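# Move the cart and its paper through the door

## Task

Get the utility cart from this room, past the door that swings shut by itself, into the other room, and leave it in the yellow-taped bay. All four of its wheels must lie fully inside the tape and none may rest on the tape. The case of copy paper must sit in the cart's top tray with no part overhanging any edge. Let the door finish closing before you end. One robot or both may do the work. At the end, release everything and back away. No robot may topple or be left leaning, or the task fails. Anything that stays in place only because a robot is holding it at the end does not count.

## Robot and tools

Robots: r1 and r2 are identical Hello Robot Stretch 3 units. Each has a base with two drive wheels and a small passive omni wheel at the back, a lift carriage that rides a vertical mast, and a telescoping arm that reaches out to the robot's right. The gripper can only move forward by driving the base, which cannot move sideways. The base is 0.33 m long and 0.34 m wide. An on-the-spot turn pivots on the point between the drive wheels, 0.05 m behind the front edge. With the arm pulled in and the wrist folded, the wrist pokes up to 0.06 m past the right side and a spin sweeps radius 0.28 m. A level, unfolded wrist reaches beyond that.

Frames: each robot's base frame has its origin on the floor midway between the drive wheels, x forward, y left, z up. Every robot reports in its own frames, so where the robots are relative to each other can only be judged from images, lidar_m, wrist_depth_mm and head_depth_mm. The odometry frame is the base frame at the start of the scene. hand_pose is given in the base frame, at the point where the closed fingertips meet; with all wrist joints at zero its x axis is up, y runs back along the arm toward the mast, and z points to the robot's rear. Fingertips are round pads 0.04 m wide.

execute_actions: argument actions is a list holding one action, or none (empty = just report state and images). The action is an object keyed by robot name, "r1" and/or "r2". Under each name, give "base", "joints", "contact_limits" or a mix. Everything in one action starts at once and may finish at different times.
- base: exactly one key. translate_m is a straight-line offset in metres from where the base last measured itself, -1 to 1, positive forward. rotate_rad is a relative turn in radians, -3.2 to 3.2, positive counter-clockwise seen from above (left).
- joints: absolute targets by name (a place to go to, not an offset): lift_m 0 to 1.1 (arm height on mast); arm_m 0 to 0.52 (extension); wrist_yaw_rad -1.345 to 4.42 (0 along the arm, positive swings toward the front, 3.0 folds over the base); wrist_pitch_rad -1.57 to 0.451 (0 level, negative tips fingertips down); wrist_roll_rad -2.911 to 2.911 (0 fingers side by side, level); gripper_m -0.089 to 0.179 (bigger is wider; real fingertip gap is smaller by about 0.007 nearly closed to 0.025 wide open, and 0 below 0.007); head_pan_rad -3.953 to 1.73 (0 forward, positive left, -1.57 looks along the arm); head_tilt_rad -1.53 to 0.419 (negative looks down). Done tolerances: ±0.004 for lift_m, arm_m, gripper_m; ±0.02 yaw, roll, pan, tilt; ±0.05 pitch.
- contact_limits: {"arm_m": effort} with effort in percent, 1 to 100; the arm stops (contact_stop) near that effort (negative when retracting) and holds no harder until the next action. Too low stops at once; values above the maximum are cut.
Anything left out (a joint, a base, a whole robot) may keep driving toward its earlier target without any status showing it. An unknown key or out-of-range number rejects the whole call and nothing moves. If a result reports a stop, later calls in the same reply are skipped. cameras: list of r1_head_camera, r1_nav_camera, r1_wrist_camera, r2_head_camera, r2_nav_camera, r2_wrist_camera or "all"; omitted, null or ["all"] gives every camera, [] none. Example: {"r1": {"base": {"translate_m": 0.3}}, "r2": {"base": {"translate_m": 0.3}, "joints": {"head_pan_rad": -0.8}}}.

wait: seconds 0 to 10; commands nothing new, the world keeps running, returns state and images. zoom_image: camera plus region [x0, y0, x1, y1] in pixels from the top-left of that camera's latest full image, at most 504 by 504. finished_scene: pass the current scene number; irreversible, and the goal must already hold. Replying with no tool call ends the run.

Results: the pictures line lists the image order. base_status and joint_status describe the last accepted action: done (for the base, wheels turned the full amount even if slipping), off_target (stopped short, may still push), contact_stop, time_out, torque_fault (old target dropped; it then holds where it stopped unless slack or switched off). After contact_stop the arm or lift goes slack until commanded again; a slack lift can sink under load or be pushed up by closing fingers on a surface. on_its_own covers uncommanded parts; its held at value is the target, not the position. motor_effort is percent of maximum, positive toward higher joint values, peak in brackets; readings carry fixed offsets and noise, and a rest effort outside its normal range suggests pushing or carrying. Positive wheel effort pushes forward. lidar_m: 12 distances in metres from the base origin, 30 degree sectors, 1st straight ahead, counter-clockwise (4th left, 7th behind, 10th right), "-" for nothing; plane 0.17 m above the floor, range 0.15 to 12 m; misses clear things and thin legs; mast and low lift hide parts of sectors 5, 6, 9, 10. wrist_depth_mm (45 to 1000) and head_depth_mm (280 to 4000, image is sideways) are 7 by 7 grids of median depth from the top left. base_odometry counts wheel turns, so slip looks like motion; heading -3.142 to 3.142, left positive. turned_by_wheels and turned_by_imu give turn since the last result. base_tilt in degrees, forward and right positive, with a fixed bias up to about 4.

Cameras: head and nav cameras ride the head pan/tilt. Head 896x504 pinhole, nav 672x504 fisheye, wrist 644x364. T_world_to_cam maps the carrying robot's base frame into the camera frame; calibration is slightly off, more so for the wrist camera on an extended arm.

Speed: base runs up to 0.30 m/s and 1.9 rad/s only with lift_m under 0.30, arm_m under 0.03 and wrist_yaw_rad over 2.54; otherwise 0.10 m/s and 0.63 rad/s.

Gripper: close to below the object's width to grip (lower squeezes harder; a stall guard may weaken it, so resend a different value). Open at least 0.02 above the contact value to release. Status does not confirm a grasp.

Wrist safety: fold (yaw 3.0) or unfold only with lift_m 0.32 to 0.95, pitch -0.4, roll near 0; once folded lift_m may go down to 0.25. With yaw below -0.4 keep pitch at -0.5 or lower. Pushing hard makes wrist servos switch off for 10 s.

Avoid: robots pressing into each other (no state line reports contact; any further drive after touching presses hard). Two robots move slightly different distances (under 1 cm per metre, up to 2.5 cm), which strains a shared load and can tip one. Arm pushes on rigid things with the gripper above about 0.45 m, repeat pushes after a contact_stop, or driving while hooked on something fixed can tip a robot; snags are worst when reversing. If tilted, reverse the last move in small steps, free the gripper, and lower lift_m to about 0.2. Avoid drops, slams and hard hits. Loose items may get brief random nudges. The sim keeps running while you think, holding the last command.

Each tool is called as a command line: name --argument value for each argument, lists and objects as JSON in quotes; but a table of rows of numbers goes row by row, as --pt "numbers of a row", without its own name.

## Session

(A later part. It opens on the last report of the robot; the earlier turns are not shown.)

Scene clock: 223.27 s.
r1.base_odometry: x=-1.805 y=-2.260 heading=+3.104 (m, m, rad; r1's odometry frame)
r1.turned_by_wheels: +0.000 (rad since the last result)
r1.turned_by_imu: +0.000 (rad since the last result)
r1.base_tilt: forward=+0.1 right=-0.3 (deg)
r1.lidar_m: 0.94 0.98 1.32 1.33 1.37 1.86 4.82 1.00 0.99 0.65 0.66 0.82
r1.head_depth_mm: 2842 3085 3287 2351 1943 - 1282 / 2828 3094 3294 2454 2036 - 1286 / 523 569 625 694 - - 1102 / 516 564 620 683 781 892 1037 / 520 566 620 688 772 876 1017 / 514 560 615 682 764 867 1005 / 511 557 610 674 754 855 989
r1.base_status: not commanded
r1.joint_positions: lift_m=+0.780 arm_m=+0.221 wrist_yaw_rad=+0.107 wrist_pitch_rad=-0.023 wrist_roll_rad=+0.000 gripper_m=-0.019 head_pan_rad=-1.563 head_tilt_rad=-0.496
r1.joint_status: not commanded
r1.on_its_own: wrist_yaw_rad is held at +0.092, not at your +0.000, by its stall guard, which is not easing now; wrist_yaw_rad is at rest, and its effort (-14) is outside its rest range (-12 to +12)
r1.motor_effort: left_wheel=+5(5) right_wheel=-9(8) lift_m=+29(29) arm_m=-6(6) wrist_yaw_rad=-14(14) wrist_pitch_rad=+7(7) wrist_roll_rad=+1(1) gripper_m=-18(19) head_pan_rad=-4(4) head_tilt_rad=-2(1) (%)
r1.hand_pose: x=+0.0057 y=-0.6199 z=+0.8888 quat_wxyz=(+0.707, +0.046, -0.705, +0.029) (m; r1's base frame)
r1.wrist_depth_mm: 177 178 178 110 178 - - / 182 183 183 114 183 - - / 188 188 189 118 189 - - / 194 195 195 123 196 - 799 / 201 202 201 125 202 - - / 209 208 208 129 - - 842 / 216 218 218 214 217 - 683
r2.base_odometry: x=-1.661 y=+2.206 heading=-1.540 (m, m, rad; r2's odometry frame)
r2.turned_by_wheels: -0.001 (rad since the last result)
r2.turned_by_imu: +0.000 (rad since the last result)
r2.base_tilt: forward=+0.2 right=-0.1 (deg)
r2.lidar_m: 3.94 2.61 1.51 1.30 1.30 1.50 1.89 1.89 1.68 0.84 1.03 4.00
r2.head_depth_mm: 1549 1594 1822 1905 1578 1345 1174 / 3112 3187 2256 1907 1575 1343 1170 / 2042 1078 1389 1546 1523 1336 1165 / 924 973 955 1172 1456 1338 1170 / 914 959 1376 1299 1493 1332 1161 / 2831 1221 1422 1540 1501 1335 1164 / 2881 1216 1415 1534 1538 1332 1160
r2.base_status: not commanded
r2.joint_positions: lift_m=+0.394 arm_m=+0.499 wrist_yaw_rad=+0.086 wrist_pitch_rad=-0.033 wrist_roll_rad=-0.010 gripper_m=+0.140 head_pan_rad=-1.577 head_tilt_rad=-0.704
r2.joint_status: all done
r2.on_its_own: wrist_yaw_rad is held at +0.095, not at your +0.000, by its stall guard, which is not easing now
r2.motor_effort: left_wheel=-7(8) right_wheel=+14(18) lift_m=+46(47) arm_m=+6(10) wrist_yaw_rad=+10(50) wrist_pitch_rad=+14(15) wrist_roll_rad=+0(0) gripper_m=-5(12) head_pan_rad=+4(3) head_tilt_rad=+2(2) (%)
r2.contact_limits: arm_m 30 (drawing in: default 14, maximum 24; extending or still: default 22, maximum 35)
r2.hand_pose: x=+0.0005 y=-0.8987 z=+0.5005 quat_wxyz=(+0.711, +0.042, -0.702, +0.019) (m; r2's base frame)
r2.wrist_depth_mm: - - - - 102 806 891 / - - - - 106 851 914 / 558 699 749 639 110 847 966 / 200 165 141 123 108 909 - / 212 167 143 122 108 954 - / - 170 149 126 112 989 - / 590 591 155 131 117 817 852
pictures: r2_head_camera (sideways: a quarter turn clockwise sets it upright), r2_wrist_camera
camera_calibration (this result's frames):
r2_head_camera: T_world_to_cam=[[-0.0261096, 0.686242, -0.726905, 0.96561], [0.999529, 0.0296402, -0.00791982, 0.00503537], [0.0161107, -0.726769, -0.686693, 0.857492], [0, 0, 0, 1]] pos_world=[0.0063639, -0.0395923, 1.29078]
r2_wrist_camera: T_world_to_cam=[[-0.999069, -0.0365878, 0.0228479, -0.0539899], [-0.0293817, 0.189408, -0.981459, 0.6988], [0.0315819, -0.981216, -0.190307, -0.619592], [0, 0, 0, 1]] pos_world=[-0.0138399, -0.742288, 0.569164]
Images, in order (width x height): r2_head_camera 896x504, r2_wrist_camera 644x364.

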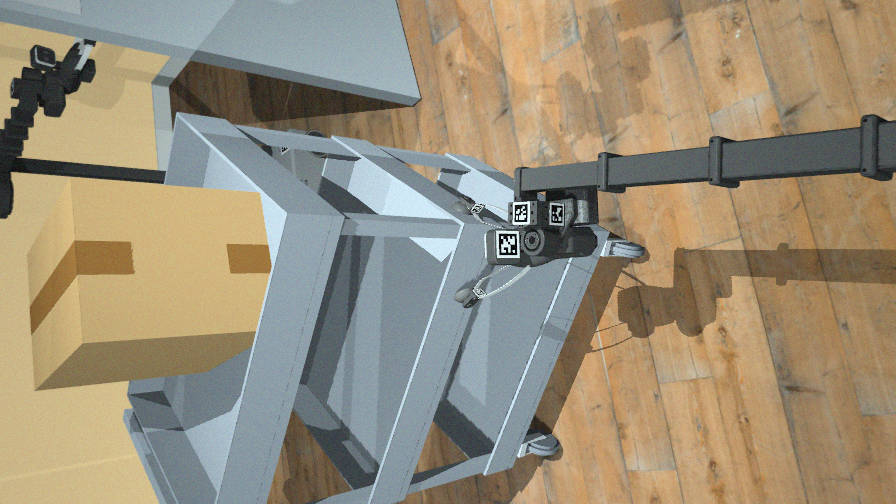

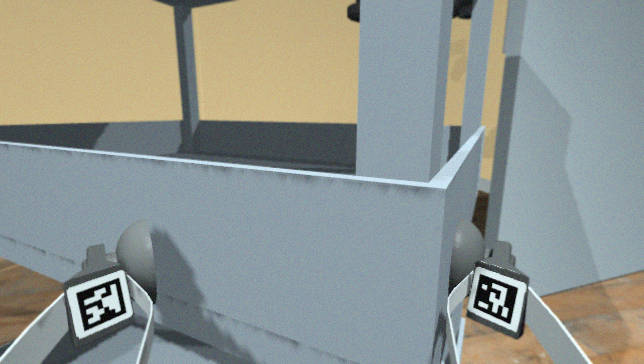

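execute_actions --actions '[{"r2":{"joints":{"arm_m":0.0}}}]' --cameras '[]'

execute_actions --actions '[{"r2":{"base":{"rotate_rad":-0.26}}}]' --cameras '[]'

execute_actions --actions '[{"r2":{"base":{"translate_m":0.6}}}]' --cameras '[]'

execute_actions --actions '[{"r2":{"base":{"rotate_rad":0.19}}}]' --cameras '["r2_wrist_camera","r2_head_camera"]'

Scene clock: 228.83 s.
r1.base_odometry: x=-1.805 y=-2.260 heading=+3.104 (m, m, rad; r1's odometry frame)
r1.turned_by_wheels: +0.000 (rad since the last result)
r1.turned_by_imu: +0.001 (rad since the last result)
r1.base_tilt: forward=+0.1 right=-0.4 (deg)
r1.lidar_m: 0.94 0.97 1.32 1.33 1.37 1.87 4.83 1.00 0.99 0.65 0.65 0.82
r1.head_depth_mm: 2822 3078 3323 2350 1948 - 1282 / 2816 3095 3337 2460 2032 - 1287 / 522 570 625 692 - - 1106 / 517 564 618 683 779 891 1039 / 519 565 620 689 772 878 1018 / 515 561 615 681 763 865 1004 / 512 556 609 675 754 854 992
r1.base_status: not commanded
r1.joint_positions: lift_m=+0.780 arm_m=+0.221 wrist_yaw_rad=+0.107 wrist_pitch_rad=-0.023 wrist_roll_rad=+0.000 gripper_m=-0.019 head_pan_rad=-1.563 head_tilt_rad=-0.496
r1.joint_status: not commanded
r1.on_its_own: wrist_yaw_rad is held at +0.092, not at your +0.000, by its stall guard, which is not easing now; wrist_yaw_rad is at rest, and its effort (-13) is outside its rest range (-12 to +12)
r1.motor_effort: left_wheel=+5(5) right_wheel=-9(9) lift_m=+29(29) arm_m=-6(6) wrist_yaw_rad=-13(13) wrist_pitch_rad=+7(8) wrist_roll_rad=+1(1) gripper_m=-20(19) head_pan_rad=-5(5) head_tilt_rad=-1(1) (%)
r1.hand_pose: x=+0.0057 y=-0.6199 z=+0.8888 quat_wxyz=(+0.707, +0.046, -0.705, +0.029) (m; r1's base frame)
r1.wrist_depth_mm: 178 177 177 110 178 - - / 183 182 183 114 184 - - / 188 188 189 117 189 - - / 195 195 195 123 196 - 795 / 202 201 202 125 202 - 838 / 208 208 209 129 - - 845 / 217 217 217 214 218 - 685
r2.base_odometry: x=-1.661 y=+2.206 heading=-1.540 (m, m, rad; r2's odometry frame)
r2.turned_by_wheels: +0.000 (rad since the last result)
r2.turned_by_imu: +0.002 (rad since the last result)
r2.base_tilt: forward=+0.1 right=-0.1 (deg)
r2.lidar_m: 3.96 2.62 1.50 1.30 1.30 1.51 1.89 1.89 1.68 0.84 1.03 4.04
r2.head_depth_mm: 1548 1596 1812 1913 1586 1337 1172 / 3111 3155 2240 1908 1576 1343 1168 / 2050 1119 1382 1542 1538 1340 1165 / 920 973 956 1175 1423 1341 1188 / 914 963 1374 1290 1491 1334 1163 / 2865 1221 1419 1542 1506 1335 1158 / 2834 1210 1402 1545 1546 1328 1164
r2.base_status: not commanded
r2.joint_positions: lift_m=+0.394 arm_m=+0.001 wrist_yaw_rad=+0.093 wrist_pitch_rad=-0.025 wrist_roll_rad=-0.010 gripper_m=+0.140 head_pan_rad=-1.577 head_tilt_rad=-0.704
r2.joint_status: all done
r2.on_its_own: wrist_yaw_rad is held at +0.095, not at your +0.000, by its stall guard, which is not easing now
r2.motor_effort: left_wheel=+1(7) right_wheel=+0(14) lift_m=+47(47) arm_m=-1(6) wrist_yaw_rad=+3(14) wrist_pitch_rad=+11(14) wrist_roll_rad=-1(0) gripper_m=-1(6) head_pan_rad=+3(3) head_tilt_rad=+1(2) (%)
r2.hand_pose: x=+0.0024 y=-0.4005 z=+0.5026 quat_wxyz=(+0.711, +0.042, -0.702, +0.024) (m; r2's base frame)
r2.wrist_depth_mm: - 832 812 783 - - - / - - - - - - - / - - 768 645 - - - / - - - - - - - / - - - - - - - / - 917 833 721 - - - / 872 840 862 840 864 820 858
pictures: none
No camera images: the call's "cameras" was empty. Leave "cameras" out to get every camera's image.

Scene clock: 230.17 s.
r1.base_odometry: x=-1.805 y=-2.260 heading=+3.104 (m, m, rad; r1's odometry frame)
r1.turned_by_wheels: +0.000 (rad since the last result)
r1.turned_by_imu: +0.000 (rad since the last result)
r1.base_tilt: forward=+0.1 right=-0.4 (deg)
r1.lidar_m: 0.94 0.97 1.32 1.33 1.38 1.86 4.82 1.00 0.99 0.65 0.66 0.82
r1.head_depth_mm: 2840 3098 3297 2360 1941 - 1278 / 2833 3098 3293 2452 2018 - 1288 / 522 569 627 694 - - 1108 / 517 564 620 683 777 891 1039 / 519 565 622 689 771 878 1019 / 515 561 615 680 761 868 1005 / 510 556 610 675 756 855 991
r1.base_status: not commanded
r1.joint_positions: lift_m=+0.780 arm_m=+0.221 wrist_yaw_rad=+0.107 wrist_pitch_rad=-0.023 wrist_roll_rad=+0.000 gripper_m=-0.019 head_pan_rad=-1.563 head_tilt_rad=-0.496
r1.joint_status: not commanded
r1.on_its_own: wrist_yaw_rad is held at +0.092, not at your +0.000, by its stall guard, which is not easing now; wrist_yaw_rad is at rest, and its effort (-13) is outside its rest range (-12 to +12)
r1.motor_effort: left_wheel=+4(5) right_wheel=-9(9) lift_m=+29(29) arm_m=-6(6) wrist_yaw_rad=-13(13) wrist_pitch_rad=+8(7) wrist_roll_rad=+1(1) gripper_m=-19(19) head_pan_rad=-5(4) head_tilt_rad=-2(1) (%)
r1.hand_pose: x=+0.0057 y=-0.6199 z=+0.8888 quat_wxyz=(+0.707, +0.046, -0.705, +0.029) (m; r1's base frame)
r1.wrist_depth_mm: 177 177 177 110 177 - - / 182 182 183 114 183 - - / 188 188 189 118 189 - - / 194 195 195 123 195 - 777 / 201 202 202 125 202 - - / 209 208 208 128 - - 838 / 217 216 217 214 217 - 686
r2.base_odometry: x=-1.661 y=+2.206 heading=-1.800 (m, m, rad; r2's odometry frame)
r2.turned_by_wheels: -0.260 (rad since the last result)
r2.turned_by_imu: -0.259 (rad since the last result)
r2.base_tilt: forward=+0.2 right=-0.1 (deg)
r2.lidar_m: 4.10 3.95 1.85 1.35 1.30 1.35 1.84 1.89 1.95 0.84 0.87 3.62
r2.head_depth_mm: 1763 2055 2347 1920 1586 1346 1165 / 1623 1866 2171 1912 1576 1342 1162 / 1502 1707 1987 1910 1568 1338 1167 / 1606 2996 2240 1895 1576 1338 1182 / 3208 1227 1413 1490 1453 1337 1163 / 1826 984 937 1207 1462 1330 1162 / 906 915 955 1243 1453 1329 1163
r2.base_status: done
r2.joint_positions: lift_m=+0.394 arm_m=+0.001 wrist_yaw_rad=+0.093 wrist_pitch_rad=-0.025 wrist_roll_rad=-0.010 gripper_m=+0.140 head_pan_rad=-1.577 head_tilt_rad=-0.704
r2.joint_status: not commanded
r2.on_its_own: wrist_yaw_rad is held at +0.095, not at your +0.000, by its stall guard, which is not easing now
r2.motor_effort: left_wheel=+2(6) right_wheel=-2(6) lift_m=+47(46) arm_m=-2(1) wrist_yaw_rad=+2(1) wrist_pitch_rad=+11(11) wrist_roll_rad=+0(0) gripper_m=+0(0) head_pan_rad=+3(3) head_tilt_rad=+2(2) (%)
r2.hand_pose: x=+0.0024 y=-0.4005 z=+0.5026 quat_wxyz=(+0.711, +0.042, -0.702, +0.024) (m; r2's base frame)
r2.wrist_depth_mm: 827 807 732 - - - - / - - - - - - - / 690 640 638 - - - - / - - - - - - - / - - - - - - - / 771 754 804 - - - - / 799 817 775 861 857 821 873
pictures: none
No camera images: the call's "cameras" was empty. Leave "cameras" out to get every camera's image.

Scene clock: 237.33 s.
r1.base_odometry: x=-1.805 y=-2.260 heading=+3.104 (m, m, rad; r1's odometry frame)
r1.turned_by_wheels: +0.000 (rad since the last result)
r1.turned_by_imu: +0.001 (rad since the last result)
r1.base_tilt: forward=+0.1 right=-0.4 (deg)
r1.lidar_m: 0.94 0.98 1.32 1.33 1.37 1.86 4.82 1.00 0.99 0.65 0.66 0.83
r1.head_depth_mm: 2858 3061 3292 2460 1944 - 1279 / 2811 3101 3359 2484 2023 - 1281 / 522 569 625 692 - - 1109 / 517 565 619 682 779 889 1037 / 520 566 622 688 771 874 1025 / 516 560 616 682 763 868 1005 / 512 556 609 675 756 856 990
r1.base_status: not commanded
r1.joint_positions: lift_m=+0.780 arm_m=+0.221 wrist_yaw_rad=+0.107 wrist_pitch_rad=-0.023 wrist_roll_rad=+0.000 gripper_m=-0.019 head_pan_rad=-1.563 head_tilt_rad=-0.496
r1.joint_status: not commanded
r1.on_its_own: wrist_yaw_rad is held at +0.092, not at your +0.000, by its stall guard, which is not easing now; wrist_yaw_rad is at rest, and its effort (-14) is outside its rest range (-12 to +12)
r1.motor_effort: left_wheel=+5(5) right_wheel=-9(9) lift_m=+29(29) arm_m=-6(6) wrist_yaw_rad=-14(14) wrist_pitch_rad=+8(8) wrist_roll_rad=+1(1) gripper_m=-19(18) head_pan_rad=-5(5) head_tilt_rad=-1(1) (%)
r1.hand_pose: x=+0.0057 y=-0.6199 z=+0.8888 quat_wxyz=(+0.707, +0.046, -0.705, +0.029) (m; r1's base frame)
r1.wrist_depth_mm: 177 177 178 110 178 - - / 182 182 183 113 183 - - / 189 188 188 117 189 - - / 195 195 195 123 196 - 782 / 201 202 201 125 202 - - / 209 209 208 128 - - 839 / 216 218 218 214 217 - 679
r2.base_odometry: x=-1.797 y=+1.622 heading=-1.800 (m, m, rad; r2's odometry frame)
r2.turned_by_wheels: +0.000 (rad since the last result)
r2.turned_by_imu: +0.003 (rad since the last result)
r2.base_tilt: forward=+0.1 right=-0.1 (deg)
r2.lidar_m: 3.56 3.42 2.28 1.67 1.62 1.66 2.28 2.41 0.90 0.89 3.16 3.29
r2.head_depth_mm: 937 905 958 1223 1471 1346 1167 / 933 918 944 1258 1467 1341 1167 / 1004 1044 1072 1254 1462 1342 1169 / 3102 1257 978 1294 1469 1334 1186 / 2935 1222 1056 1296 1492 1336 1161 / 2854 3015 2323 1904 1565 1334 1161 / 2686 2921 2386 1890 1569 1334 1158
r2.base_status: done
r2.joint_positions: lift_m=+0.394 arm_m=+0.001 wrist_yaw_rad=+0.093 wrist_pitch_rad=-0.025 wrist_roll_rad=-0.010 gripper_m=+0.140 head_pan_rad=-1.577 head_tilt_rad=-0.704
r2.joint_status: not commanded
r2.on_its_own: wrist_yaw_rad is held at +0.095, not at your +0.000, by its stall guard, which is not easing now
r2.motor_effort: left_wheel=+1(8) right_wheel=-1(3) lift_m=+47(47) arm_m=-1(2) wrist_yaw_rad=+2(1) wrist_pitch_rad=+10(11) wrist_roll_rad=-1(0) gripper_m=-1(1) head_pan_rad=+3(3) head_tilt_rad=+2(2) (%)
r2.hand_pose: x=+0.0024 y=-0.4005 z=+0.5026 quat_wxyz=(+0.711, +0.042, -0.702, +0.024) (m; r2's base frame)
r2.wrist_depth_mm: - - - 793 797 803 - / - - - - - - - / - - - 664 641 596 - / - - - - - - - / - - - - - - - / - - - 749 723 727 - / 861 849 873 818 804 736 882
pictures: none
No camera images: the call's "cameras" was empty. Leave "cameras" out to get every camera's image.

Scene clock: 238.53 s.
r1.base_odometry: x=-1.805 y=-2.260 heading=+3.104 (m, m, rad; r1's odometry frame)
r1.turned_by_wheels: +0.000 (rad since the last result)
r1.turned_by_imu: +0.000 (rad since the last result)
r1.base_tilt: forward=+0.1 right=-0.4 (deg)
r1.lidar_m: 0.94 0.98 1.32 1.33 1.38 1.86 4.82 1.00 0.99 0.65 0.65 0.82
r1.head_depth_mm: 2856 3091 3280 2448 1955 - 1277 / 2817 3090 3293 2474 2029 - 1278 / 523 570 626 693 - - 1103 / 516 563 618 684 780 891 1037 / 519 566 621 688 771 878 1019 / 517 561 615 681 763 867 1004 / 510 555 611 674 755 857 986
r1.base_status: not commanded
r1.joint_positions: lift_m=+0.780 arm_m=+0.221 wrist_yaw_rad=+0.107 wrist_pitch_rad=-0.023 wrist_roll_rad=+0.000 gripper_m=-0.019 head_pan_rad=-1.563 head_tilt_rad=-0.496
r1.joint_status: not commanded
r1.on_its_own: wrist_yaw_rad is held at +0.092, not at your +0.000, by its stall guard, which is not easing now; wrist_yaw_rad is at rest, and its effort (-14) is outside its rest range (-12 to +12)
r1.motor_effort: left_wheel=+5(5) right_wheel=-9(9) lift_m=+29(29) arm_m=-6(6) wrist_yaw_rad=-14(14) wrist_pitch_rad=+8(7) wrist_roll_rad=+1(1) gripper_m=-19(19) head_pan_rad=-4(4) head_tilt_rad=-1(1) (%)
r1.hand_pose: x=+0.0057 y=-0.6199 z=+0.8888 quat_wxyz=(+0.707, +0.046, -0.705, +0.029) (m; r1's base frame)
r1.wrist_depth_mm: 177 177 177 110 178 - - / 183 183 183 114 183 - - / 188 189 188 118 189 - - / 195 195 195 123 195 - 787 / 201 202 202 125 202 - - / 209 208 209 129 - - 824 / 216 217 216 213 218 - 682
r2.base_odometry: x=-1.797 y=+1.622 heading=-1.610 (m, m, rad; r2's odometry frame)
r2.turned_by_wheels: +0.190 (rad since the last result)
r2.turned_by_imu: +0.190 (rad since the last result)
r2.base_tilt: forward=+0.2 right=-0.1 (deg)
r2.lidar_m: 3.42 3.41 1.94 1.61 1.60 1.78 2.42 2.41 0.89 0.90 3.17 3.55
r2.head_depth_mm: 1747 987 984 1224 1400 1345 1166 / 3052 1241 1071 1259 1433 1338 1167 / 2951 1233 1270 1298 1464 1342 1169 / 2875 3029 2250 1804 1499 1336 1186 / 2745 2998 2421 1902 1569 1332 1166 / 2706 2936 2392 1890 1570 1334 1162 / 2599 2855 2402 1903 1565 1331 1161
r2.base_status: done
r2.joint_positions: lift_m=+0.394 arm_m=+0.001 wrist_yaw_rad=+0.093 wrist_pitch_rad=-0.025 wrist_roll_rad=-0.010 gripper_m=+0.140 head_pan_rad=-1.577 head_tilt_rad=-0.704
r2.joint_status: not commanded
r2.on_its_own: wrist_yaw_rad is held at +0.095, not at your +0.000, by its stall guard, which is not easing now
r2.motor_effort: left_wheel=-1(4) right_wheel=+2(5) lift_m=+46(47) arm_m=-1(2) wrist_yaw_rad=+0(2) wrist_pitch_rad=+11(10) wrist_roll_rad=+0(0) gripper_m=-1(1) head_pan_rad=+3(3) head_tilt_rad=+1(2) (%)
r2.hand_pose: x=+0.0024 y=-0.4005 z=+0.5026 quat_wxyz=(+0.711, +0.042, -0.702, +0.024) (m; r2's base frame)
r2.wrist_depth_mm: - - - - 793 792 802 / - - - - - - - / - - - - 669 597 853 / - - - - - - 556 / - - - - - - - / - - - - 740 885 818 / 859 841 850 831 810 787 579
pictures: r2_head_camera (sideways: a quarter turn clockwise sets it upright), r2_wrist_camera
camera_calibration (this result's frames):
r2_head_camera: T_world_to_cam=[[-0.02613, 0.686241, -0.726905, 0.96561], [0.999528, 0.02967, -0.00791982, 0.00503537], [0.0161324, -0.726769, -0.686693, 0.857492], [0, 0, 0, 1]] pos_world=[0.00636508, -0.0395923, 1.29078]
r2_wrist_camera: T_world_to_cam=[[-0.998799, -0.0435451, 0.0224393, -0.0365517], [-0.0299769, 0.181022, -0.983022, 0.604018], [0.0387438, -0.982515, -0.18211, -0.135084], [0, 0, 0, 1]] pos_world=[-0.0131675, -0.243654, 0.569983]
Images, in order (width x height): r2_head_camera 896x504, r2_wrist_camera 644x364.

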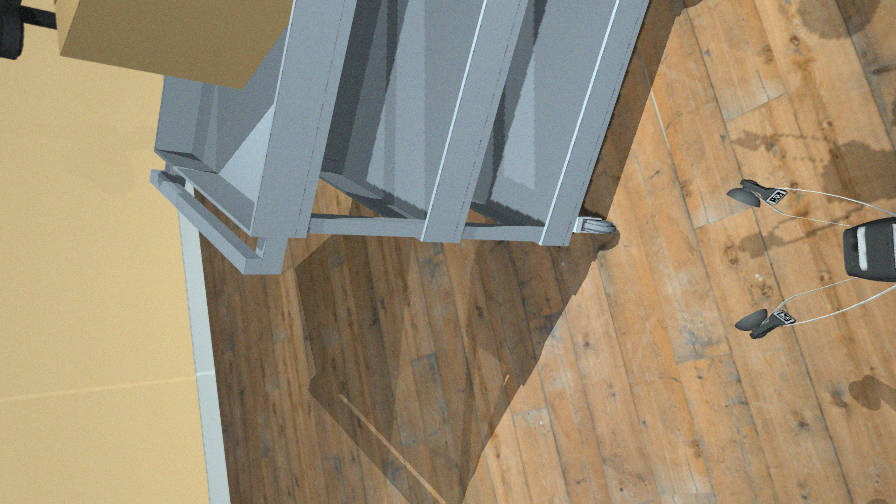

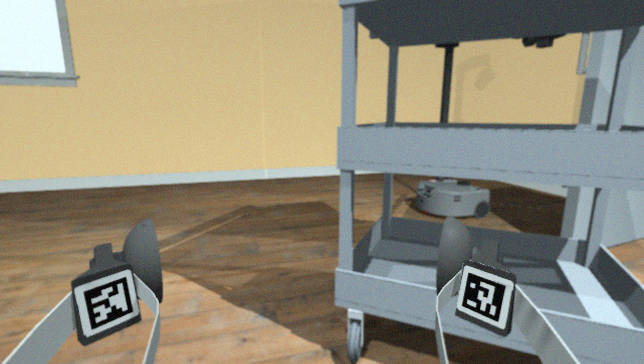

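execute_actions --actions '[{"r2":{"base":{"translate_m":-0.02},"joints":{"wrist_yaw_rad":0.01,"arm_m":0.3}}}]' --cameras '["r2_wrist_camera"]'

Scene clock: 242.20 s.
r1.base_odometry: x=-1.805 y=-2.260 heading=+3.104 (m, m, rad; r1's odometry frame)
r1.turned_by_wheels: +0.000 (rad since the last result)
r1.turned_by_imu: +0.000 (rad since the last result)
r1.base_tilt: forward=+0.1 right=-0.4 (deg)
r1.lidar_m: 0.94 0.97 1.32 1.33 1.37 1.87 4.82 1.00 0.99 0.65 0.66 0.82
r1.head_depth_mm: 2833 3096 3300 2442 1949 - 1281 / 2805 3115 3300 2476 2031 - 1288 / 523 570 624 693 - - 1111 / 516 563 618 684 778 891 1039 / 520 567 621 690 771 879 1022 / 515 561 616 682 762 868 1005 / 511 557 610 674 753 856 989
r1.base_status: not commanded
r1.joint_positions: lift_m=+0.780 arm_m=+0.221 wrist_yaw_rad=+0.107 wrist_pitch_rad=-0.023 wrist_roll_rad=+0.000 gripper_m=-0.019 head_pan_rad=-1.563 head_tilt_rad=-0.496
r1.joint_status: not commanded
r1.on_its_own: wrist_yaw_rad is held at +0.092, not at your +0.000, by its stall guard, which is not easing now; wrist_yaw_rad is at rest, and its effort (-13) is outside its rest range (-12 to +12)
r1.motor_effort: left_wheel=+5(5) right_wheel=-9(9) lift_m=+29(29) arm_m=-6(6) wrist_yaw_rad=-13(13) wrist_pitch_rad=+8(7) wrist_roll_rad=+1(1) gripper_m=-19(18) head_pan_rad=-4(5) head_tilt_rad=-2(1) (%)
r1.hand_pose: x=+0.0057 y=-0.6199 z=+0.8888 quat_wxyz=(+0.707, +0.046, -0.705, +0.029) (m; r1's base frame)
r1.wrist_depth_mm: 177 177 178 110 177 - - / 183 183 183 113 183 - - / 189 189 188 118 190 - - / 195 195 195 123 195 - 792 / 201 201 202 125 202 - - / 209 208 208 128 - - 849 / 216 217 216 214 218 - 688
r2.base_odometry: x=-1.797 y=+1.642 heading=-1.610 (m, m, rad; r2's odometry frame)
r2.turned_by_wheels: +0.000 (rad since the last result)
r2.turned_by_imu: +0.001 (rad since the last result)
r2.base_tilt: forward=+0.2 right=+0.0 (deg)
r2.lidar_m: 3.47 3.45 1.94 1.60 1.59 1.78 2.40 2.40 0.88 0.89 3.18 3.54
r2.head_depth_mm: 959 963 958 1224 1365 1343 1169 / 3058 1234 1073 1262 1436 1341 1167 / 2936 1226 1068 1292 1467 - 1166 / 2882 3080 2177 1749 1512 1281 1162 / 2783 3000 2404 1909 1569 1332 1157 / 2709 2963 2419 1905 1561 1333 1164 / 2604 2854 2388 1881 1560 1328 1162
r2.base_status: done
r2.joint_positions: lift_m=+0.394 arm_m=+0.300 wrist_yaw_rad=+0.012 wrist_pitch_rad=-0.025 wrist_roll_rad=-0.010 gripper_m=+0.140 head_pan_rad=-1.577 head_tilt_rad=-0.704
r2.joint_status: all done
r2.motor_effort: left_wheel=-1(7) right_wheel=+2(3) lift_m=+47(47) arm_m=+3(3) wrist_yaw_rad=-2(4) wrist_pitch_rad=+10(11) wrist_roll_rad=+0(0) gripper_m=-1(0) head_pan_rad=+3(4) head_tilt_rad=+2(1) (%)
r2.hand_pose: x=-0.0184 y=-0.7002 z=+0.5027 quat_wxyz=(+0.711, +0.013, -0.703, -0.005) (m; r2's base frame)
r2.wrist_depth_mm: - - - - - - - / - - - - - - - / - - - 401 777 731 680 / - - - 401 365 335 308 / - - - - - - 327 / - - - - 827 772 738 / 853 838 868 636 641 606 637
pictures: r2_wrist_camera
camera_calibration (this result's frames):
r2_wrist_camera: T_world_to_cam=[[-0.999025, 0.0380365, 0.0224226, -0.0132754], [-0.015115, 0.182535, -0.983083, 0.659082], [-0.0414859, -0.982463, -0.181782, -0.430263], [0, 0, 0, 1]] pos_world=[-0.0211504, -0.542519, 0.570016]
Images, in order (width x height): r2_wrist_camera 644x364.

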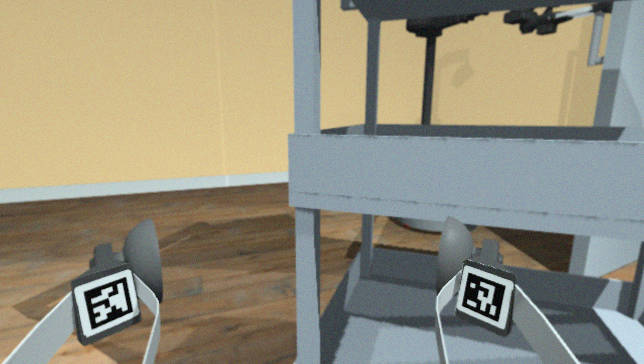

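execute_actions --actions '[{"r2":{"base":{"rotate_rad":0.55},"joints":{"arm_m":0.2,"lift_m":0.5}}}]' --cameras '[]'

execute_actions --actions '[{"r2":{"base":{"translate_m":-0.23}}}]' --cameras '[]'

execute_actions --actions '[{"r2":{"base":{"rotate_rad":-0.55}}}]' --cameras '[]'

execute_actions --actions '[{"r2":{"base":{"translate_m":0.196}}}]' --cameras '["r2_wrist_camera","r2_head_camera"]'

Scene clock: 244.47 s.
r1.base_odometry: x=-1.805 y=-2.260 heading=+3.104 (m, m, rad; r1's odometry frame)
r1.turned_by_wheels: +0.000 (rad since the last result)
r1.turned_by_imu: +0.000 (rad since the last result)
r1.base_tilt: forward=+0.0 right=-0.4 (deg)
r1.lidar_m: 0.94 0.97 1.32 1.33 1.37 1.86 4.81 1.00 0.99 0.65 0.65 0.82
r1.head_depth_mm: 2849 3114 3345 2451 1950 - 1279 / 2813 3110 3279 2496 2018 - 1283 / 523 569 625 694 - - 1106 / 516 564 619 683 781 890 1033 / 520 566 621 690 771 880 1022 / 515 561 615 681 764 864 1005 / 511 556 608 675 753 858 990
r1.base_status: not commanded
r1.joint_positions: lift_m=+0.780 arm_m=+0.221 wrist_yaw_rad=+0.107 wrist_pitch_rad=-0.023 wrist_roll_rad=+0.000 gripper_m=-0.019 head_pan_rad=-1.563 head_tilt_rad=-0.496
r1.joint_status: not commanded
r1.on_its_own: wrist_yaw_rad is held at +0.092, not at your +0.000, by its stall guard, which is not easing now; wrist_yaw_rad is at rest, and its effort (-13) is outside its rest range (-12 to +12)
r1.motor_effort: left_wheel=+5(5) right_wheel=-9(9) lift_m=+29(29) arm_m=-6(6) wrist_yaw_rad=-13(13) wrist_pitch_rad=+7(7) wrist_roll_rad=+1(1) gripper_m=-19(18) head_pan_rad=-4(4) head_tilt_rad=-1(1) (%)
r1.hand_pose: x=+0.0057 y=-0.6199 z=+0.8888 quat_wxyz=(+0.707, +0.046, -0.705, +0.029) (m; r1's base frame)
r1.wrist_depth_mm: 176 178 177 110 178 - - / 182 182 183 114 183 - - / 188 188 189 118 189 - - / 195 195 195 123 196 - 781 / 201 201 202 125 202 - - / 209 210 209 129 - - 836 / 216 217 216 214 217 - 682
r2.base_odometry: x=-1.797 y=+1.642 heading=-1.060 (m, m, rad; r2's odometry frame)
r2.turned_by_wheels: +0.550 (rad since the last result)
r2.turned_by_imu: +0.550 (rad since the last result)
r2.base_tilt: forward=+0.2 right=-0.1 (deg)
r2.lidar_m: 3.42 1.89 1.60 1.60 1.81 2.40 2.40 0.89 0.90 3.18 3.62 3.45
r2.head_depth_mm: 2609 2894 2425 1914 1580 1342 1169 / 2667 2933 2435 1914 1575 1359 1189 / 2732 3023 2444 1903 1578 - 1145 / 2785 3026 2415 1888 1571 1305 1165 / 2827 3109 2427 1896 1573 1338 1162 / 2905 3124 2409 1892 1563 1336 1161 / 3016 3187 2396 1905 1572 1333 1160
r2.base_status: done
r2.joint_positions: lift_m=+0.499 arm_m=+0.200 wrist_yaw_rad=+0.012 wrist_pitch_rad=-0.024 wrist_roll_rad=-0.010 gripper_m=+0.140 head_pan_rad=-1.577 head_tilt_rad=-0.704
r2.joint_status: all done
r2.motor_effort: left_wheel=+0(6) right_wheel=+1(8) lift_m=+48(50) arm_m=-1(2) wrist_yaw_rad=-3(2) wrist_pitch_rad=+10(10) wrist_roll_rad=+0(1) gripper_m=-1(1) head_pan_rad=+2(1) head_tilt_rad=+1(2) (%)
r2.hand_pose: x=-0.0185 y=-0.6009 z=+0.6077 quat_wxyz=(+0.711, +0.013, -0.703, -0.005) (m; r2's base frame)
r2.wrist_depth_mm: - - - - - - - / - - - - - - - / - - - - - - - / - - - - - - - / - - - - - - - / - - - - - - - / - - - - - 965 -
pictures: none
No camera images: the call's "cameras" was empty. Leave "cameras" out to get every camera's image.

Scene clock: 247.77 s.
r1.base_odometry: x=-1.805 y=-2.260 heading=+3.104 (m, m, rad; r1's odometry frame)
r1.turned_by_wheels: +0.000 (rad since the last result)
r1.turned_by_imu: +0.000 (rad since the last result)
r1.base_tilt: forward=+0.1 right=-0.4 (deg)
r1.lidar_m: 0.94 0.97 1.32 1.33 1.37 1.86 4.84 1.00 0.99 0.65 0.65 0.82
r1.head_depth_mm: 2823 3125 3305 2440 1944 - 1281 / 2818 3118 3293 2445 2021 - 1287 / 522 569 626 693 - - 1109 / 516 564 619 683 782 890 1039 / 519 565 621 689 774 878 1023 / 515 560 614 680 763 869 1007 / 511 556 609 673 754 855 989
r1.base_status: not commanded
r1.joint_positions: lift_m=+0.780 arm_m=+0.221 wrist_yaw_rad=+0.107 wrist_pitch_rad=-0.023 wrist_roll_rad=+0.000 gripper_m=-0.019 head_pan_rad=-1.563 head_tilt_rad=-0.496
r1.joint_status: not commanded
r1.on_its_own: wrist_yaw_rad is held at +0.092, not at your +0.000, by its stall guard, which is not easing now; wrist_yaw_rad is at rest, and its effort (-14) is outside its rest range (-12 to +12)
r1.motor_effort: left_wheel=+5(5) right_wheel=-9(9) lift_m=+29(29) arm_m=-6(6) wrist_yaw_rad=-14(13) wrist_pitch_rad=+8(8) wrist_roll_rad=+1(1) gripper_m=-18(18) head_pan_rad=-5(5) head_tilt_rad=-1(1) (%)
r1.hand_pose: x=+0.0057 y=-0.6199 z=+0.8888 quat_wxyz=(+0.707, +0.046, -0.705, +0.029) (m; r1's base frame)
r1.wrist_depth_mm: 177 177 177 110 177 - - / 183 183 183 114 184 - - / 188 189 189 118 189 - - / 194 194 195 123 195 - 792 / 202 202 202 125 202 - - / 209 209 208 129 - - 837 / 216 217 217 214 217 - 675
r2.base_odometry: x=-1.909 y=+1.843 heading=-1.060 (m, m, rad; r2's odometry frame)
r2.turned_by_wheels: +0.000 (rad since the last result)
r2.turned_by_imu: +0.000 (rad since the last result)
r2.base_tilt: forward=+0.2 right=-0.1 (deg)
r2.lidar_m: 3.56 1.95 1.65 1.65 1.86 2.17 2.17 0.70 0.71 3.12 3.54 3.68
r2.head_depth_mm: 2575 2867 885 1140 1304 1261 1172 / 2618 2906 2421 1898 1466 1323 1190 / 2650 2935 2423 1900 1578 - 1145 / 2744 2975 2419 1902 1575 1304 1163 / 2781 3055 2418 1905 1567 1336 1162 / 2857 3101 2394 1897 1562 1335 1160 / 2946 3126 2396 1894 1559 1329 1162
r2.base_status: done
r2.joint_positions: lift_m=+0.499 arm_m=+0.200 wrist_yaw_rad=+0.012 wrist_pitch_rad=-0.024 wrist_roll_rad=-0.010 gripper_m=+0.140 head_pan_rad=-1.577 head_tilt_rad=-0.704
r2.joint_status: not commanded
r2.motor_effort: left_wheel=+0(6) right_wheel=+2(3) lift_m=+48(47) arm_m=-2(2) wrist_yaw_rad=-3(3) wrist_pitch_rad=+10(10) wrist_roll_rad=+0(0) gripper_m=-1(0) head_pan_rad=+3(3) head_tilt_rad=+2(2) (%)
r2.hand_pose: x=-0.0185 y=-0.6009 z=+0.6077 quat_wxyz=(+0.711, +0.013, -0.703, -0.005) (m; r2's base frame)
r2.wrist_depth_mm: - - - - - - 343 / - - - - - - - / - - - - - - - / - - - - - - 654 / - - - - - - 527 / - - - - - 385 335 / - - - - - 999 367
pictures: none
No camera images: the call's "cameras" was empty. Leave "cameras" out to get every camera's image.

Scene clock: 249.60 s.
r1.base_odometry: x=-1.805 y=-2.260 heading=+3.104 (m, m, rad; r1's odometry frame)
r1.turned_by_wheels: +0.000 (rad since the last result)
r1.turned_by_imu: +0.000 (rad since the last result)
r1.base_tilt: forward=+0.0 right=-0.4 (deg)
r1.lidar_m: 0.94 0.97 1.32 1.33 1.37 1.86 4.82 1.00 0.99 0.65 0.65 0.82
r1.head_depth_mm: 2862 3081 3319 2467 1934 - 1282 / 2827 3084 3270 2472 2026 - 1282 / 523 569 625 692 - - 1106 / 516 564 619 685 781 894 1041 / 519 567 621 690 772 879 1023 / 515 561 616 681 764 866 1006 / 511 556 610 675 755 857 993
r1.base_status: not commanded
r1.joint_positions: lift_m=+0.780 arm_m=+0.221 wrist_yaw_rad=+0.107 wrist_pitch_rad=-0.023 wrist_roll_rad=+0.000 gripper_m=-0.019 head_pan_rad=-1.563 head_tilt_rad=-0.496
r1.joint_status: not commanded
r1.on_its_own: wrist_yaw_rad is held at +0.092, not at your +0.000, by its stall guard, which is not easing now; wrist_yaw_rad is at rest, and its effort (-14) is outside its rest range (-12 to +12)
r1.motor_effort: left_wheel=+5(5) right_wheel=-9(9) lift_m=+29(29) arm_m=-6(6) wrist_yaw_rad=-14(13) wrist_pitch_rad=+7(8) wrist_roll_rad=+1(1) gripper_m=-19(18) head_pan_rad=-5(5) head_tilt_rad=-1(1) (%)
r1.hand_pose: x=+0.0057 y=-0.6199 z=+0.8888 quat_wxyz=(+0.707, +0.046, -0.705, +0.029) (m; r1's base frame)
r1.wrist_depth_mm: 177 177 177 110 178 - - / 182 182 183 114 183 - - / 188 189 189 118 189 - - / 194 195 195 123 195 - 790 / 202 202 202 125 202 - - / 208 209 209 128 - - 849 / 216 217 217 215 217 - 682
r2.base_odometry: x=-1.909 y=+1.843 heading=-1.610 (m, m, rad; r2's odometry frame)
r2.turned_by_wheels: -0.550 (rad since the last result)
r2.turned_by_imu: -0.549 (rad since the last result)
r2.base_tilt: forward=+0.2 right=-0.1 (deg)
r2.lidar_m: 3.68 3.68 2.00 1.65 1.65 1.83 2.18 2.16 0.70 0.70 3.13 3.49
r2.head_depth_mm: 1519 698 805 1121 1036 1284 1167 / 1657 744 793 1149 1086 1242 1188 / 2783 889 910 1182 1296 - 1143 / 2784 1188 944 1217 1357 1307 1162 / 2712 2871 956 1176 1336 1340 1161 / 2657 2892 926 1839 1564 1335 1158 / 2579 2837 2381 1884 1562 1329 1158
r2.base_status: done
r2.joint_positions: lift_m=+0.499 arm_m=+0.200 wrist_yaw_rad=+0.012 wrist_pitch_rad=-0.024 wrist_roll_rad=-0.010 gripper_m=+0.140 head_pan_rad=-1.577 head_tilt_rad=-0.704
r2.joint_status: not commanded
r2.motor_effort: left_wheel=+1(6) right_wheel=-1(6) lift_m=+47(48) arm_m=-2(1) wrist_yaw_rad=-2(2) wrist_pitch_rad=+10(10) wrist_roll_rad=+0(0) gripper_m=-1(2) head_pan_rad=+3(3) head_tilt_rad=+2(1) (%)
r2.hand_pose: x=-0.0185 y=-0.6009 z=+0.6077 quat_wxyz=(+0.711, +0.013, -0.703, -0.005) (m; r2's base frame)
r2.wrist_depth_mm: - 361 400 400 393 397 397 / - - - - - - 957 / - - - - - - - / - - - 773 723 681 - / - 454 527 571 573 575 506 / - 384 353 314 291 419 401 / - 950 942 338 302 274 248
pictures: none
No camera images: the call's "cameras" was empty. Leave "cameras" out to get every camera's image.

Scene clock: 252.50 s.
r1.base_odometry: x=-1.805 y=-2.260 heading=+3.104 (m, m, rad; r1's odometry frame)
r1.turned_by_wheels: +0.000 (rad since the last result)
r1.turned_by_imu: +0.000 (rad since the last result)
r1.base_tilt: forward=+0.0 right=-0.4 (deg)
r1.lidar_m: 0.94 0.97 1.32 1.33 1.37 1.86 4.81 1.00 0.99 0.65 0.65 0.82
r1.head_depth_mm: 2836 3112 3308 2454 1954 - 1279 / 2813 3103 3291 2470 2035 - 1282 / 522 570 626 692 - - 1106 / 516 563 618 683 779 893 1034 / 519 567 622 687 772 878 1020 / 515 561 616 680 763 865 1003 / 510 556 610 673 752 855 990
r1.base_status: not commanded
r1.joint_positions: lift_m=+0.780 arm_m=+0.221 wrist_yaw_rad=+0.107 wrist_pitch_rad=-0.023 wrist_roll_rad=+0.000 gripper_m=-0.019 head_pan_rad=-1.563 head_tilt_rad=-0.496
r1.joint_status: not commanded
r1.on_its_own: wrist_yaw_rad is held at +0.092, not at your +0.000, by its stall guard, which is not easing now; wrist_yaw_rad is at rest, and its effort (-14) is outside its rest range (-12 to +12)
r1.motor_effort: left_wheel=+5(5) right_wheel=-9(9) lift_m=+29(29) arm_m=-6(6) wrist_yaw_rad=-14(14) wrist_pitch_rad=+7(8) wrist_roll_rad=+1(1) gripper_m=-19(18) head_pan_rad=-4(5) head_tilt_rad=-2(1) (%)
r1.hand_pose: x=+0.0057 y=-0.6199 z=+0.8888 quat_wxyz=(+0.707, +0.046, -0.705, +0.029) (m; r1's base frame)
r1.wrist_depth_mm: 177 177 177 110 177 - - / 183 183 183 114 183 - - / 189 189 188 117 189 - - / 195 195 195 123 195 - 789 / 201 202 202 125 201 - - / 209 209 208 129 - - 840 / 217 216 217 213 218 - 683
r2.base_odometry: x=-1.917 y=+1.647 heading=-1.610 (m, m, rad; r2's odometry frame)
r2.turned_by_wheels: +0.000 (rad since the last result)
r2.turned_by_imu: +0.001 (rad since the last result)
r2.base_tilt: forward=+0.2 right=-0.1 (deg)
r2.lidar_m: 3.49 3.47 2.07 1.72 1.71 1.91 2.35 2.34 0.77 0.78 3.07 3.43
r2.head_depth_mm: 1689 891 903 1184 1294 1268 1169 / 2931 1178 875 1222 1327 1295 1190 / 2799 1199 981 1219 1357 - 1140 / 2770 3015 922 1794 1487 1307 1165 / 2669 2961 2424 1893 1568 1338 1167 / 2583 2851 2399 1893 1565 1338 1159 / 2507 2805 2391 1883 1562 1332 1157
r2.base_status: done
r2.joint_positions: lift_m=+0.499 arm_m=+0.200 wrist_yaw_rad=+0.012 wrist_pitch_rad=-0.024 wrist_roll_rad=-0.010 gripper_m=+0.140 head_pan_rad=-1.577 head_tilt_rad=-0.704
r2.joint_status: not commanded
r2.motor_effort: left_wheel=+1(7) right_wheel=-1(3) lift_m=+48(48) arm_m=-1(2) wrist_yaw_rad=-2(3) wrist_pitch_rad=+10(10) wrist_roll_rad=+0(1) gripper_m=-1(2) head_pan_rad=+3(4) head_tilt_rad=+2(2) (%)
r2.hand_pose: x=-0.0185 y=-0.6009 z=+0.6077 quat_wxyz=(+0.711, +0.013, -0.703, -0.005) (m; r2's base frame)
r2.wrist_depth_mm: - - - 362 395 393 395 / - - - - - - - / - - - - - - - / - - - 768 794 749 688 / - - - 404 567 569 574 / - - - 406 368 324 305 / - - - 924 793 764 316
pictures: r2_head_camera (sideways: a quarter turn clockwise sets it upright), r2_wrist_camera
camera_calibration (this result's frames):
r2_head_camera: T_world_to_cam=[[-0.0261505, 0.68624, -0.726905, 0.96561], [0.999527, 0.0296998, -0.00791982, 0.00503537], [0.016154, -0.726768, -0.686693, 0.857492], [0, 0, 0, 1]] pos_world=[0.00636626, -0.0395923, 1.29078]
r2_wrist_camera: T_world_to_cam=[[-0.999014, 0.0383185, 0.0224129, -0.0193029], [-0.0150622, 0.182346, -0.983119, 0.744099], [-0.0417586, -0.982487, -0.181589, -0.313744], [0, 0, 0, 1]] pos_world=[-0.0211777, -0.443193, 0.674998]
Images, in order (width x height): r2_head_camera 896x504, r2_wrist_camera 644x364.

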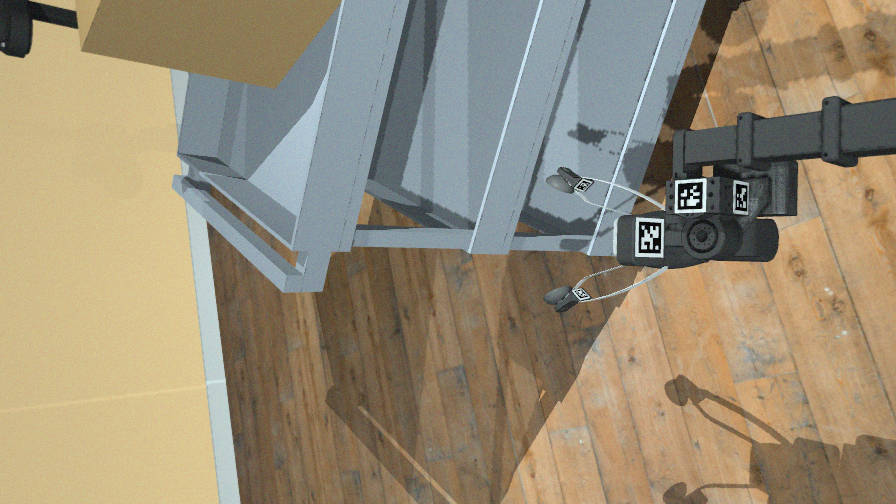

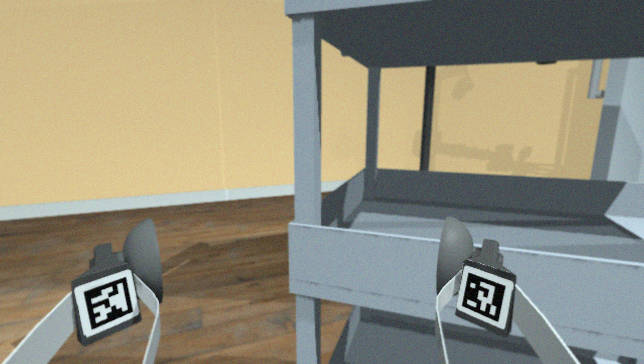

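execute_actions --actions '[{"r2":{"joints":{"arm_m":0.46}}}]' --cameras '["r2_wrist_camera"]'

Scene clock: 255.73 s.
r1.base_odometry: x=-1.805 y=-2.260 heading=+3.104 (m, m, rad; r1's odometry frame)
r1.turned_by_wheels: +0.000 (rad since the last result)
r1.turned_by_imu: +0.000 (rad since the last result)
r1.base_tilt: forward=+0.1 right=-0.4 (deg)
r1.lidar_m: 0.94 0.97 1.32 1.33 1.37 1.87 4.82 1.00 0.99 0.65 0.66 0.82
r1.head_depth_mm: 2823 3092 3324 2446 1932 - 1283 / 2825 3094 3326 2475 2019 - 1289 / 522 570 625 693 - - 1106 / 517 563 620 683 778 888 1038 / 520 567 621 690 773 879 1020 / 515 561 617 682 763 868 1005 / 511 556 608 675 753 856 989
r1.base_status: not commanded
r1.joint_positions: lift_m=+0.780 arm_m=+0.221 wrist_yaw_rad=+0.107 wrist_pitch_rad=-0.023 wrist_roll_rad=+0.000 gripper_m=-0.019 head_pan_rad=-1.563 head_tilt_rad=-0.496
r1.joint_status: not commanded
r1.on_its_own: wrist_yaw_rad is held at +0.092, not at your +0.000, by its stall guard, which is not easing now; wrist_yaw_rad is at rest, and its effort (-13) is outside its rest range (-12 to +12)
r1.motor_effort: left_wheel=+5(5) right_wheel=-9(9) lift_m=+29(29) arm_m=-6(6) wrist_yaw_rad=-13(13) wrist_pitch_rad=+8(7) wrist_roll_rad=+1(1) gripper_m=-19(19) head_pan_rad=-4(4) head_tilt_rad=-2(2) (%)
r1.hand_pose: x=+0.0057 y=-0.6199 z=+0.8888 quat_wxyz=(+0.707, +0.046, -0.705, +0.029) (m; r1's base frame)
r1.wrist_depth_mm: 177 177 177 110 178 - - / 182 183 183 114 184 - - / 189 188 188 117 189 - - / 195 195 194 123 196 - 778 / 202 202 202 125 202 - - / 209 209 208 129 - - 844 / 217 216 216 214 217 - 685
r2.base_odometry: x=-1.917 y=+1.647 heading=-1.610 (m, m, rad; r2's odometry frame)
r2.turned_by_wheels: +0.000 (rad since the last result)
r2.turned_by_imu: +0.001 (rad since the last result)
r2.base_tilt: forward=+0.1 right=-0.1 (deg)
r2.lidar_m: 3.50 3.48 2.07 1.72 1.72 1.91 2.37 2.34 0.77 0.78 3.07 3.41
r2.head_depth_mm: 1674 890 905 1189 1295 1275 1166 / 2925 1178 873 1222 1325 1281 1187 / 2849 1206 983 1257 1272 1338 1162 / 2752 3007 920 1860 1462 1339 1163 / 2662 2910 2405 1900 1563 1331 1158 / 2593 2853 2393 1897 1565 1338 1159 / 2524 2806 2393 1889 1566 1327 1160
r2.base_status: not commanded
r2.joint_positions: lift_m=+0.499 arm_m=+0.460 wrist_yaw_rad=+0.012 wrist_pitch_rad=-0.024 wrist_roll_rad=-0.010 gripper_m=+0.140 head_pan_rad=-1.577 head_tilt_rad=-0.704
r2.joint_status: all done
r2.motor_effort: left_wheel=+1(2) right_wheel=-1(1) lift_m=+48(48) arm_m=+4(4) wrist_yaw_rad=-2(3) wrist_pitch_rad=+10(10) wrist_roll_rad=+0(0) gripper_m=-1(1) head_pan_rad=+5(3) head_tilt_rad=+2(1) (%)
r2.hand_pose: x=-0.0185 y=-0.8602 z=+0.6077 quat_wxyz=(+0.711, +0.013, -0.703, -0.005) (m; r2's base frame)
r2.wrist_depth_mm: - - - 113 400 399 400 / - - - 117 - - - / - - - 121 - - - / - - - 125 - - - / - - - 130 521 513 478 / - - - 135 396 420 396 / - - - 140 302 288 302
pictures: r2_wrist_camera
camera_calibration (this result's frames):
r2_wrist_camera: T_world_to_cam=[[-0.999014, 0.038321, 0.0224125, -0.00936423], [-0.0150618, 0.182335, -0.983121, 0.79138], [-0.0417608, -0.98249, -0.181578, -0.568535], [0, 0, 0, 1]] pos_world=[-0.0211779, -0.702517, 0.674999]
Images, in order (width x height): r2_wrist_camera 644x364.

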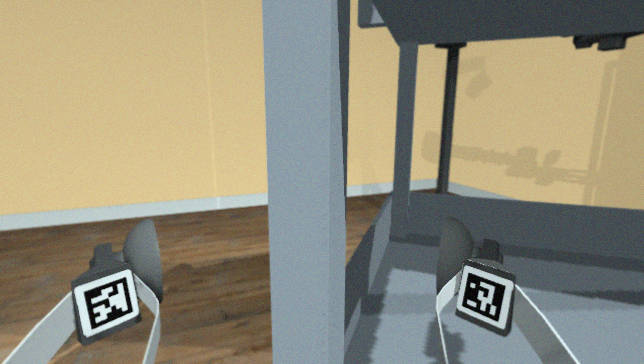

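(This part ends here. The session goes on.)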